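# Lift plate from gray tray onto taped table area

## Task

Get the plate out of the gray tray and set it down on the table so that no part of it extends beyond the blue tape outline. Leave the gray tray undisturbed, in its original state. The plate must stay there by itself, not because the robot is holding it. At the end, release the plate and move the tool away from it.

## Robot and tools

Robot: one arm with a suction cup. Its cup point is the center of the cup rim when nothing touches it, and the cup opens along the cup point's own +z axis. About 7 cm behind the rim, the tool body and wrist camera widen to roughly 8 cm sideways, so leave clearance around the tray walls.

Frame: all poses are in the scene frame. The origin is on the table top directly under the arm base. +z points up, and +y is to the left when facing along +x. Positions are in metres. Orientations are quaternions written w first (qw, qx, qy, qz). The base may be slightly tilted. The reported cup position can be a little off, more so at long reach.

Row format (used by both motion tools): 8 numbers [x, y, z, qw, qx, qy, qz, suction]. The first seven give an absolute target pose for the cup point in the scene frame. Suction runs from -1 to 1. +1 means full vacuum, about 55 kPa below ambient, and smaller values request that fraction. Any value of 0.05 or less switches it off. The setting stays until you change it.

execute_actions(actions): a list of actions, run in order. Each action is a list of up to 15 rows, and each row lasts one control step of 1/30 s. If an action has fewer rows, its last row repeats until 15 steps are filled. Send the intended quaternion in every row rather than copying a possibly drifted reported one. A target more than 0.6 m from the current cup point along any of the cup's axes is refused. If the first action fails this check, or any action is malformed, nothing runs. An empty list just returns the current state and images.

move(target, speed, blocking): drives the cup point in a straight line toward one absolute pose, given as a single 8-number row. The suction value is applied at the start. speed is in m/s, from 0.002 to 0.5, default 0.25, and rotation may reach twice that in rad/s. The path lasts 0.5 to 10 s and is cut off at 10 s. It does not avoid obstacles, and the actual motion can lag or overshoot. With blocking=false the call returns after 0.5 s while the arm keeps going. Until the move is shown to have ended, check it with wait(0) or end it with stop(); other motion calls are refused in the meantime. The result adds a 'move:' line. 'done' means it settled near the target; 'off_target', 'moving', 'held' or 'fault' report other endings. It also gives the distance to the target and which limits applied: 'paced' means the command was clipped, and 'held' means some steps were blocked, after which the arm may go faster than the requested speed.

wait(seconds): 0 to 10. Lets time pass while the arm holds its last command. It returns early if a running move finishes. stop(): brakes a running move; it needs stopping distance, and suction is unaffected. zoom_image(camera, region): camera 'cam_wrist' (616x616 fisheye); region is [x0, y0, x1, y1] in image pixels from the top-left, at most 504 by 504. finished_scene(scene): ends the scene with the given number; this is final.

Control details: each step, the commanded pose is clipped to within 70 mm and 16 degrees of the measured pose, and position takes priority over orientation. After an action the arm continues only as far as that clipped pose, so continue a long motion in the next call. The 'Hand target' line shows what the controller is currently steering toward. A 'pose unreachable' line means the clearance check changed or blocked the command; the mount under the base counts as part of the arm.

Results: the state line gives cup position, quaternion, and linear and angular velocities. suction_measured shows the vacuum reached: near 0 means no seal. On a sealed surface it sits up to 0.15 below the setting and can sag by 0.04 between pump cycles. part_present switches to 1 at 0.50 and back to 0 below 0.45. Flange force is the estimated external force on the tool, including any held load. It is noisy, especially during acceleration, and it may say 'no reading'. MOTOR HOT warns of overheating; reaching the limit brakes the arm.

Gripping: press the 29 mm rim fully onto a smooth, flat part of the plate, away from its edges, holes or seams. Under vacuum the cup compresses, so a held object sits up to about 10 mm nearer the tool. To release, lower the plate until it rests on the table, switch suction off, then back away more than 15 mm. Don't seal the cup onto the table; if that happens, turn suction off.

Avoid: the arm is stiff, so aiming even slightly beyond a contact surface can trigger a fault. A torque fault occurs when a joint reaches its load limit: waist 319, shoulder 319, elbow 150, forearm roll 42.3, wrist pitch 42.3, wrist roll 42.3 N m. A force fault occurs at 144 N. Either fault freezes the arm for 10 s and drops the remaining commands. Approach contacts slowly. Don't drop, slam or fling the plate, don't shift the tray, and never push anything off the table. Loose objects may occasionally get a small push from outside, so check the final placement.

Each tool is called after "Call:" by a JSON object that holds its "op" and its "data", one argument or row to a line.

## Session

Call:
{"op": "execute_actions", "data": {
  "actions": []
}}

Scene clock: 0.00 s.
end_effector_position=(+0.6556, +0.0098, +0.4430) suction_measured=0.00 part_present=0 end_effector_quat_wxyz=(-0.007, -0.009, +1.000, +0.000) end_effector_velocity=(-0.000, -0.000, +0.000) end_effector_angular_velocity=(+0.001, -0.001, -0.001)
Joint positions: [-0.053  0.166  1.622 -0.002  1.353 -0.054]
Joint velocities: [-0.001 -0.001 -0.     0.001 -0.     0.   ]
Flange force (N, the push that the arm receives, along the end effector's own x y z axes): no reading
Hand target: +0.656, +0.010, +0.443; -0.007, -0.009, +1.000, +0.000
camera_calibration (this result's frames):
cam_wrist: T_world_to_cam=[[0.0423131, -0.998508, -0.0345234, 0.00398722], [-0.932401, -0.0518787, 0.357682, 0.469976], [-0.358939, 0.017055, -0.933205, 0.747491], [0, 0, 0, 1]] pos_world=[0.706341, 0.0156145, 0.529599]

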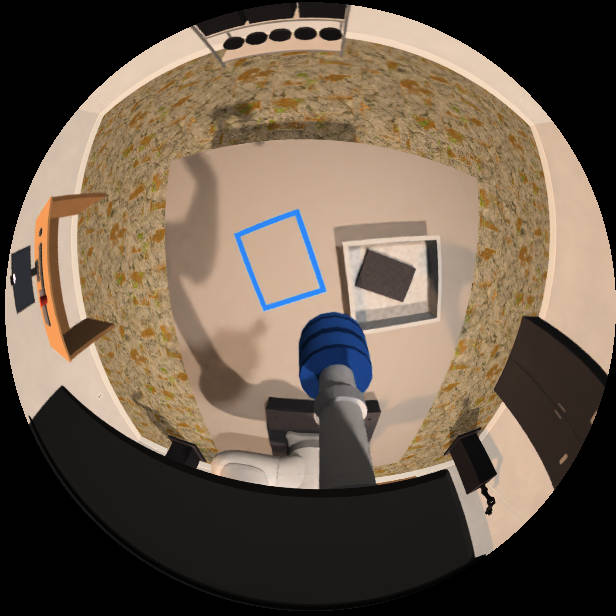

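Call:
{"op": "zoom_image", "data": {
  "camera": "cam_wrist",
  "region": [220, 190, 460, 350]
}}

Region (220, 190, 460, 350) of cam_wrist's 616x616 image, scaled by 2.100, with more detail than that image has.

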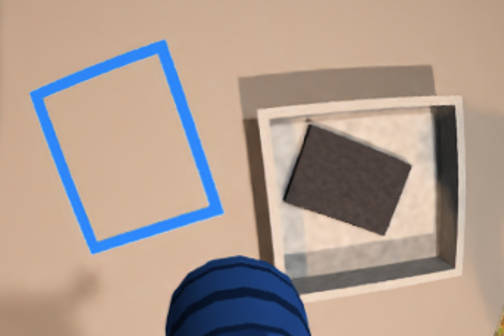

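Call:
{"op": "move", "data": {
  "target": [0.598,-0.15,0.085,0,0,1,0,0],
  "speed": 0.4
}}

Scene clock: 2.97 s.
end_effector_position=(+0.5980, -0.1497, +0.0853) suction_measured=0.00 part_present=0 end_effector_quat_wxyz=(-0.000, -0.000, +1.000, +0.000) end_effector_velocity=(-0.000, -0.001, -0.001) end_effector_angular_velocity=(-0.001, +0.000, +0.001)
Joint positions: [-0.32   0.426  2.028  0.005  0.673 -0.307]
Joint velocities: [-0.001  0.001  0.    -0.001 -0.001 -0.001]
Flange force (N, the push that the arm receives, along the end effector's own x y z axes): [6.3 -1.5 -2.9]
Hand target: +0.598, -0.150, +0.085; -0.000, -0.000, +1.000, +0.000
Off the commanded pose: 0.000 m, 0 deg.
move: done
camera_calibration (this result's frames):
cam_wrist: T_world_to_cam=[[0.0260855, -0.999085, -0.033889, -0.155593], [-0.938255, -0.0361674, 0.344049, 0.542979], [-0.34496, 0.0228218, -0.93834, 0.388633], [0, 0, 0, 1]] pos_world=[0.647574, -0.144682, 0.172586]

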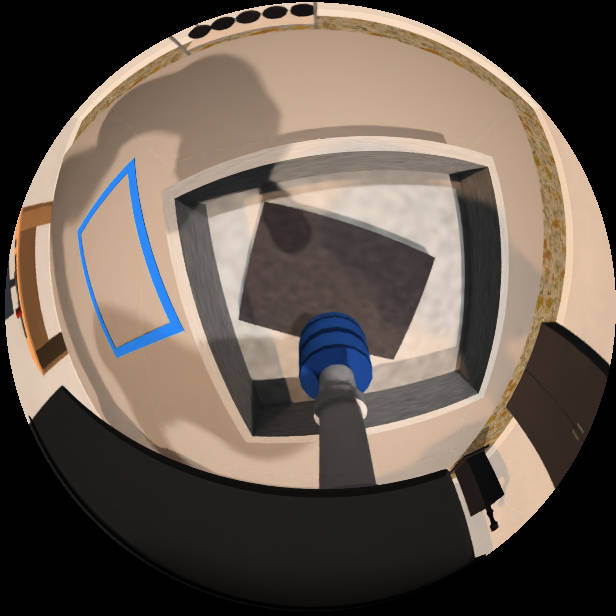

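Call:
{"op": "move", "data": {
  "target": [0.605,-0.159,0.03,0,0,1,0,0],
  "speed": 0.15
}}

Call:
{"op": "move", "data": {
  "target": [0.605,-0.159,0.015,0,0,1,0,1],
  "speed": 0.025
}}

Scene clock: 4.97 s.
end_effector_position=(+0.6050, -0.1590, +0.0302) suction_measured=0.00 part_present=0 end_effector_quat_wxyz=(+0.000, -0.000, +1.000, +0.000) end_effector_velocity=(+0.000, +0.001, -0.002) end_effector_angular_velocity=(+0.001, +0.001, +0.001)
Joint positions: [-0.33   0.515  2.027  0.006  0.584 -0.318]
Joint velocities: [ 0.001  0.003 -0.     0.001 -0.002 -0.   ]
Flange force (N, the push that the arm receives, along the end effector's own x y z axes): [2.4 -3.6 6.2]
Hand target: +0.605, -0.159, +0.030; +0.000, -0.000, +1.000, +0.000
Off the commanded pose: 0.000 m, 0 deg.
move: done
camera_calibration (this result's frames):
cam_wrist: T_world_to_cam=[[0.0252067, -0.999113, -0.033717, -0.166394], [-0.938401, -0.0352753, 0.343743, 0.568423], [-0.344628, 0.0229755, -0.938458, 0.33934], [0, 0, 0, 1]] pos_world=[0.654549, -0.153992, 0.117454]

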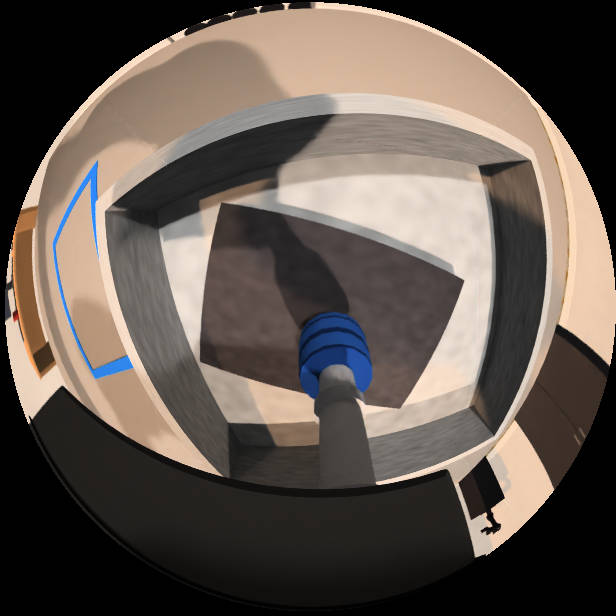

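Scene clock: 5.83 s.
end_effector_position=(+0.6050, -0.1590, +0.0151) suction_measured=0.28 part_present=0 end_effector_quat_wxyz=(+0.000, +0.000, +1.000, +0.000) end_effector_velocity=(+0.000, +0.000, -0.001) end_effector_angular_velocity=(-0.000, -0.000, +0.001)
Joint positions: [-0.33   0.538  2.03   0.006  0.558 -0.318]
Joint velocities: [ 0.     0.001  0.    -0.    -0.001 -0.001]
Flange force (N, the push that the arm receives, along the end effector's own x y z axes): [2.2 -3.4 2.9]
Hand target: +0.605, -0.159, +0.015; +0.000, -0.000, +1.000, +0.000
Off the commanded pose: 0.000 m, 0 deg.
move: done
camera_calibration (this result's frames):
cam_wrist: T_world_to_cam=[[0.0250863, -0.999119, -0.0336536, -0.166893], [-0.938395, -0.035141, 0.343773, 0.573601], [-0.344653, 0.0229564, -0.93845, 0.325188], [0, 0, 0, 1]] pos_world=[0.654528, -0.154054, 0.102367]

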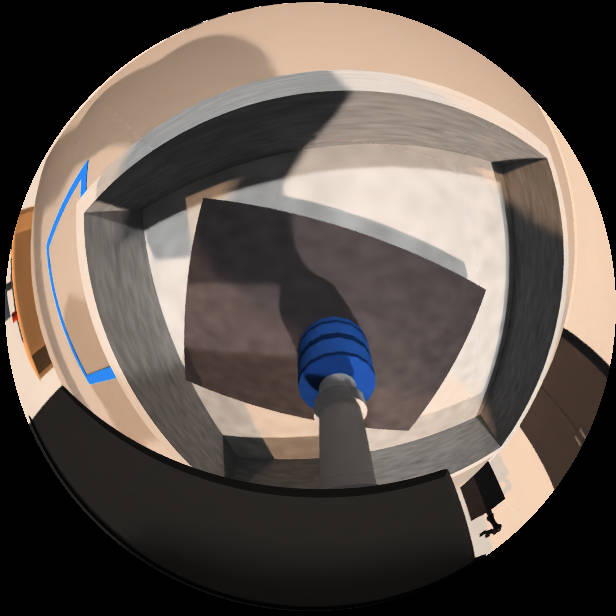

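Call:
{"op": "wait", "data": {
  "seconds": 0.5
}}

Call:
{"op": "move", "data": {
  "target": [0.605,-0.159,0.105,0,0,1,0,1],
  "speed": 0.15
}}

Scene clock: 6.77 s.
end_effector_position=(+0.6050, -0.1590, +0.0150) suction_measured=0.98 part_present=1 end_effector_quat_wxyz=(+0.000, +0.000, +1.000, +0.000) end_effector_velocity=(+0.000, -0.000, +0.000) end_effector_angular_velocity=(-0.000, -0.001, -0.001)
Joint positions: [-0.33   0.538  2.03   0.006  0.558 -0.318]
Joint velocities: [-0.    -0.001  0.     0.     0.     0.   ]
Flange force (N, the push that the arm receives, along the end effector's own x y z axes): [1.1 -4.2 4.2]
Hand target: +0.605, -0.159, +0.015; +0.000, -0.000, +1.000, +0.000
Off the commanded pose: 0.000 m, 0 deg.
wait: 0.50 s; at rest from the start
camera_calibration (this result's frames):
cam_wrist: T_world_to_cam=[[0.0250854, -0.999119, -0.0336549, -0.166894], [-0.938394, -0.0351407, 0.343776, 0.573616], [-0.344656, 0.0229577, -0.938448, 0.32514], [0, 0, 0, 1]] pos_world=[0.654526, -0.154054, 0.102315]

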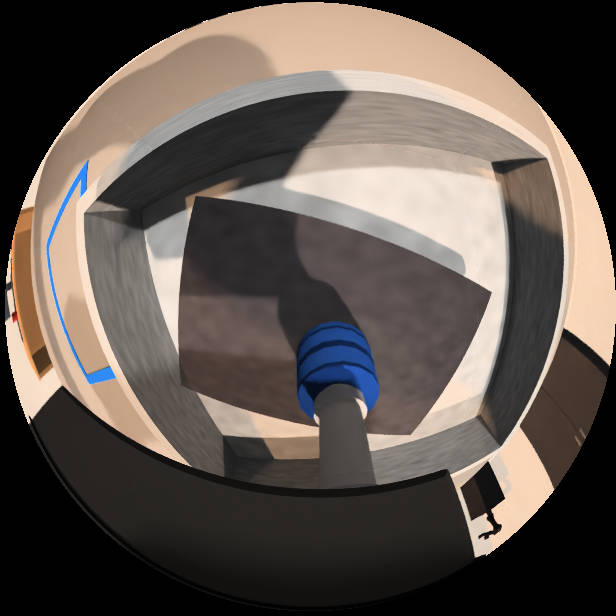

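Scene clock: 7.77 s.
end_effector_position=(+0.6049, -0.1590, +0.1048) suction_measured=0.99 part_present=1 end_effector_quat_wxyz=(-0.000, +0.000, +1.000, -0.000) end_effector_velocity=(-0.000, -0.000, +0.001) end_effector_angular_velocity=(-0.001, +0.000, +0.001)
Joint positions: [-0.331  0.409  2.002  0.004  0.715 -0.317]
Joint velocities: [-0.    -0.001 -0.    -0.001  0.001 -0.001]
Flange force (N, the push that the arm receives, along the end effector's own x y z axes): [-1.2 -9.9 5.2]
Hand target: +0.605, -0.159, +0.105; -0.000, +0.000, +1.000, -0.000
Off the commanded pose: 0.000 m, 0 deg.
move: done
camera_calibration (this result's frames):
cam_wrist: T_world_to_cam=[[0.0249466, -0.99913, -0.033421, -0.163823], [-0.938359, -0.0349325, 0.343893, 0.542659], [-0.344761, 0.0227819, -0.938414, 0.409428], [0, 0, 0, 1]] pos_world=[0.654451, -0.154052, 0.192121]

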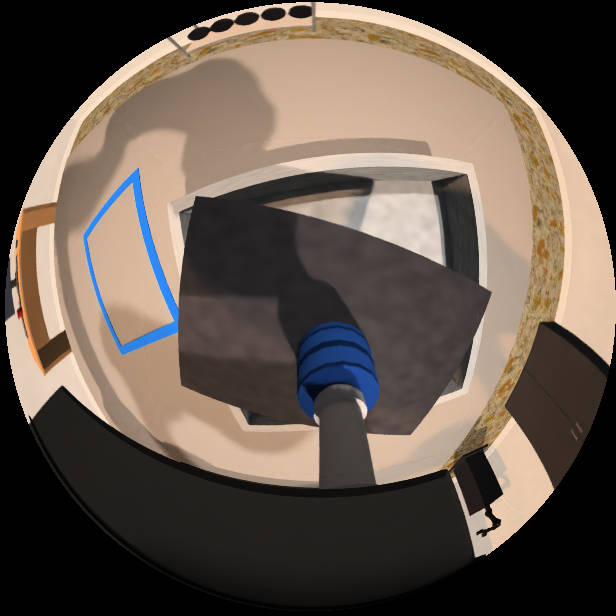

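Call:
{"op": "move", "data": {
  "target": [0.622,0.11,0.1,0,0.4617,0.887,0,1],
  "speed": 0.35
}}

Call:
{"op": "move", "data": {
  "target": [0.622,0.11,0.016,0,0.4617,0.887,0,1],
  "speed": 0.15
}}

Scene clock: 10.03 s.
end_effector_position=(+0.6221, +0.1097, +0.1000) suction_measured=0.98 part_present=1 end_effector_quat_wxyz=(+0.000, +0.462, +0.887, +0.000) end_effector_velocity=(+0.000, +0.001, -0.000) end_effector_angular_velocity=(-0.003, +0.000, -0.002)
Joint positions: [ 0.105  0.423  1.992 -0.005  0.71   1.085]
Joint velocities: [ 0.003  0.001 -0.001 -0.005  0.001  0.009]
Flange force (N, the push that the arm receives, along the end effector's own x y z axes): [5.3 5.1 2.5]
Hand target: +0.622, +0.110, +0.100; +0.000, +0.462, +0.887, +0.000
Off the commanded pose: 0.000 m, 0 deg.
move: done
camera_calibration (this result's frames):
cam_wrist: T_world_to_cam=[[-0.803857, -0.593821, -0.0345109, 0.575363], [-0.567421, 0.748126, 0.344007, 0.253138], [-0.17846, 0.296115, -0.938333, 0.271254], [0, 0, 0, 1]] pos_world=[0.654553, 0.0719609, 0.187301]

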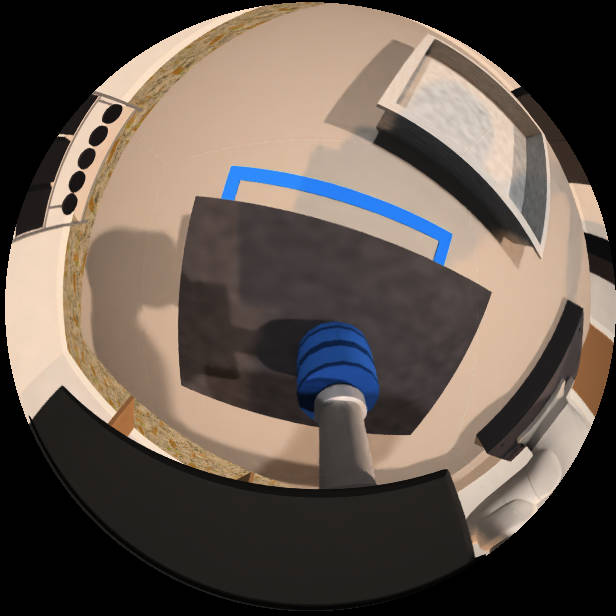

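Scene clock: 11.00 s.
end_effector_position=(+0.6221, +0.1101, +0.0162) suction_measured=0.99 part_present=1 end_effector_quat_wxyz=(-0.000, +0.462, +0.887, +0.000) end_effector_velocity=(-0.000, +0.000, -0.001) end_effector_angular_velocity=(+0.000, +0.000, +0.000)
Joint positions: [ 0.105  0.543  2.017 -0.007  0.566  1.087]
Joint velocities: [ 0.001  0.002 -0.     0.    -0.001  0.   ]
Flange force (N, the push that the arm receives, along the end effector's own x y z axes): [-3.7 -3.7 4.9]
Hand target: +0.622, +0.110, +0.016; -0.000, +0.462, +0.887, +0.000
Off the commanded pose: 0.000 m, 0 deg.
move: done
camera_calibration (this result's frames):
cam_wrist: T_world_to_cam=[[-0.803893, -0.593815, -0.0337541, 0.572623], [-0.567206, 0.74832, 0.343938, 0.281548], [-0.178977, 0.295635, -0.938385, 0.19284], [0, 0, 0, 1]] pos_world=[0.654537, 0.072334, 0.103452]

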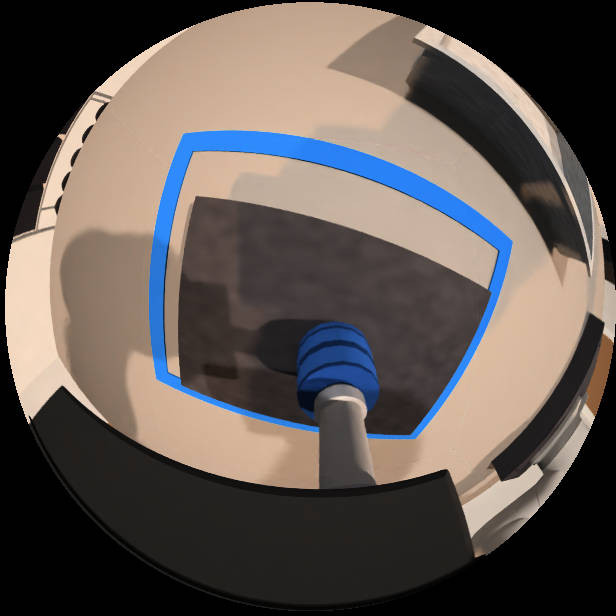

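Call:
{"op": "move", "data": {
  "target": [0.626,0.11,0.003,0,0.4617,0.887,0,1],
  "speed": 0.02
}}

Scene clock: 12.37 s.
end_effector_position=(+0.6260, +0.1100, +0.0031) suction_measured=0.98 part_present=1 end_effector_quat_wxyz=(-0.000, +0.462, +0.887, +0.000) end_effector_velocity=(+0.000, -0.000, -0.001) end_effector_angular_velocity=(-0.000, +0.001, +0.000)
Joint positions: [ 0.104  0.567  2.011 -0.008  0.548  1.087]
Joint velocities: [-0.     0.002 -0.    -0.    -0.001 -0.   ]
Flange force (N, the push that the arm receives, along the end effector's own x y z axes): [-5.8 0.3 10.1]
Hand target: +0.626, +0.110, +0.003; -0.000, +0.462, +0.887, +0.000
Off the commanded pose: 0.000 m, 0 deg.
move: done
camera_calibration (this result's frames):
cam_wrist: T_world_to_cam=[[-0.803976, -0.59371, -0.0336356, 0.57536], [-0.567099, 0.748462, 0.343807, 0.288229], [-0.178947, 0.295487, -0.938438, 0.181286], [0, 0, 0, 1]] pos_world=[0.65847, 0.0723001, 0.0903832]

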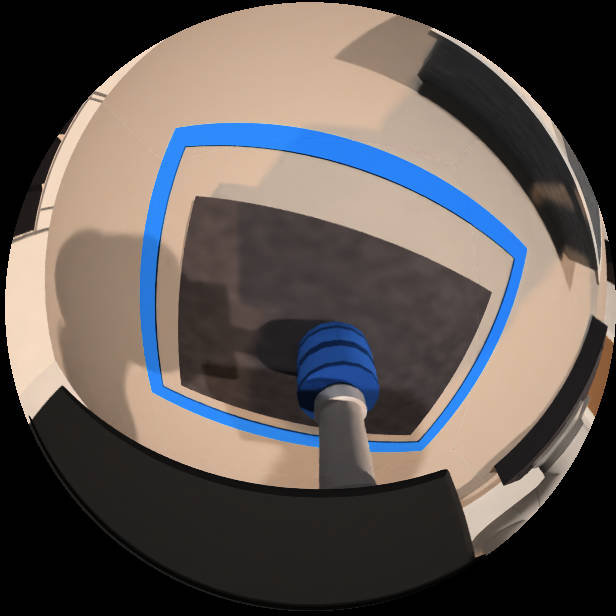

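Call:
{"op": "move", "data": {
  "target": [0.626,0.11,0.0015,0,0.4617,0.887,0,1],
  "speed": 0.005
}}

Scene clock: 13.33 s.
end_effector_position=(+0.6261, +0.1100, +0.0016) suction_measured=0.98 part_present=1 end_effector_quat_wxyz=(+0.000, +0.462, +0.887, +0.000) end_effector_velocity=(-0.001, +0.000, -0.001) end_effector_angular_velocity=(-0.000, +0.001, +0.002)
Joint positions: [ 0.104  0.569  2.011 -0.008  0.546  1.087]
Joint velocities: [ 0.001  0.001  0.001 -0.001 -0.     0.   ]
Flange force (N, the push that the arm receives, along the end effector's own x y z axes): [-10.8 -2.8 5.3]
Hand target: +0.626, +0.110, +0.002; -0.000, +0.462, +0.887, +0.000
Off the commanded pose: 0.000 m, 0 deg.
move: done
camera_calibration (this result's frames):
cam_wrist: T_world_to_cam=[[-0.803934, -0.593758, -0.0337895, 0.57541], [-0.567209, 0.748428, 0.3437, 0.288907], [-0.178786, 0.295477, -0.938472, 0.179788], [0, 0, 0, 1]] pos_world=[0.658606, 0.0723055, 0.0888718]

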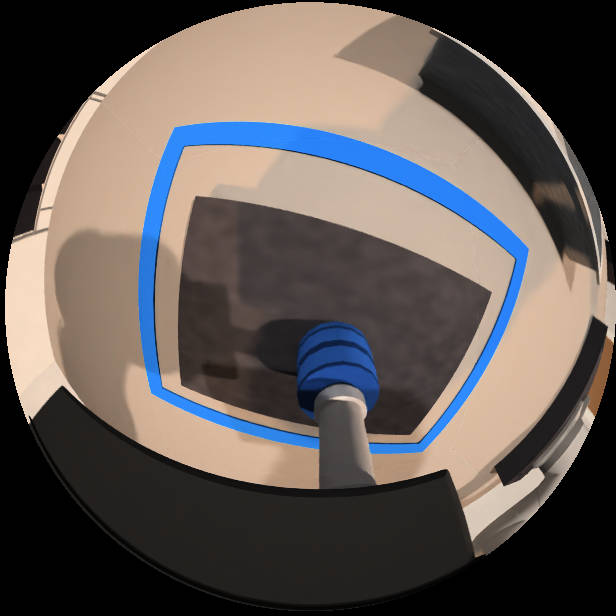

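Call:
{"op": "execute_actions", "data": {
  "actions": [
    [[0.626,0.11,0.0015,0,0.4617,0.887,0,0]]
  ]
}}

Call:
{"op": "move", "data": {
  "target": [0.626,0.11,0.18,0,0.4617,0.887,0,0]
}}

Scene clock: 14.37 s.
end_effector_position=(+0.6260, +0.1100, +0.0015) suction_measured=0.00 part_present=0 end_effector_quat_wxyz=(+0.000, +0.462, +0.887, -0.000) end_effector_velocity=(+0.000, -0.001, -0.000) end_effector_angular_velocity=(+0.000, +0.000, -0.002)
Joint positions: [ 0.104  0.569  2.011 -0.008  0.546  1.087]
Joint velocities: [-0.001 -0.     0.     0.001  0.     0.001]
Flange force (N, the push that the arm receives, along the end effector's own x y z axes): [1.0 -5.4 -11.1]
Hand target: +0.626, +0.110, +0.001; -0.000, +0.462, +0.887, +0.000
Off the commanded pose: 0.000 m, 0 deg.
camera_calibration (this result's frames):
cam_wrist: T_world_to_cam=[[-0.803985, -0.593699, -0.0336175, 0.575309], [-0.567087, 0.748481, 0.343785, 0.288785], [-0.178943, 0.295462, -0.938446, 0.179807], [0, 0, 0, 1]] pos_world=[0.658481, 0.072284, 0.0887994]

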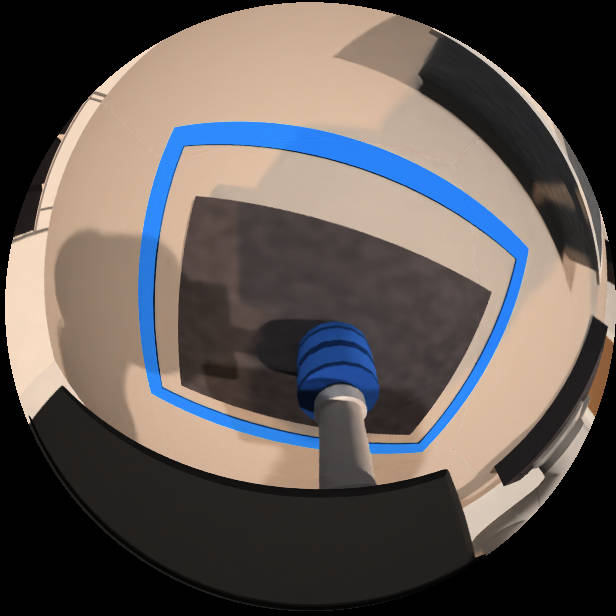

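Scene clock: 15.53 s.
end_effector_position=(+0.6259, +0.1099, +0.1797) suction_measured=0.00 part_present=0 end_effector_quat_wxyz=(+0.000, +0.462, +0.887, -0.000) end_effector_velocity=(+0.000, +0.000, +0.002) end_effector_angular_velocity=(+0.001, -0.001, -0.001)
Joint positions: [ 0.105  0.329  1.94  -0.006  0.857  1.086]
Joint velocities: [-0.    -0.002 -0.001  0.001  0.002  0.   ]
Flange force (N, the push that the arm receives, along the end effector's own x y z axes): [-4.2 -5.4 0.2]
Hand target: +0.626, +0.110, +0.180; +0.000, +0.462, +0.887, -0.000
Off the commanded pose: 0.000 m, 0 deg.
move: done
camera_calibration (this result's frames):
cam_wrist: T_world_to_cam=[[-0.804192, -0.593433, -0.0333717, 0.58121], [-0.566825, 0.748818, 0.343483, 0.227392], [-0.178845, 0.295142, -0.938566, 0.347059], [0, 0, 0, 1]] pos_world=[0.658365, 0.0722015, 0.267028]

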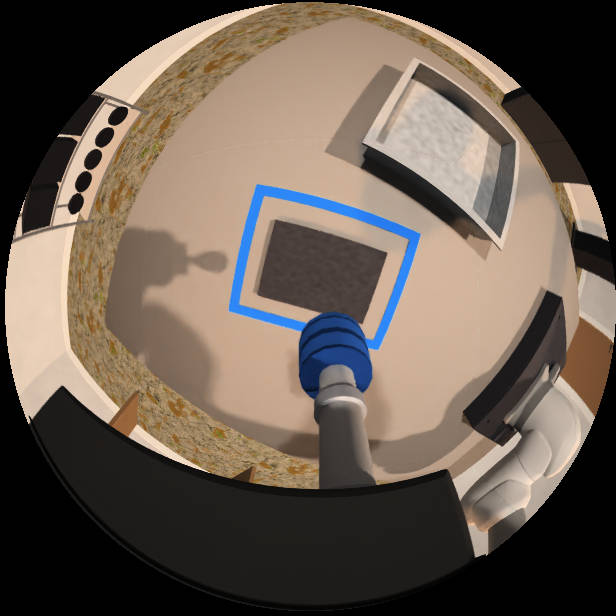

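Call:
{"op": "finished_scene", "data": {
  "scene": 2
}}

The scene is finished: the task was done.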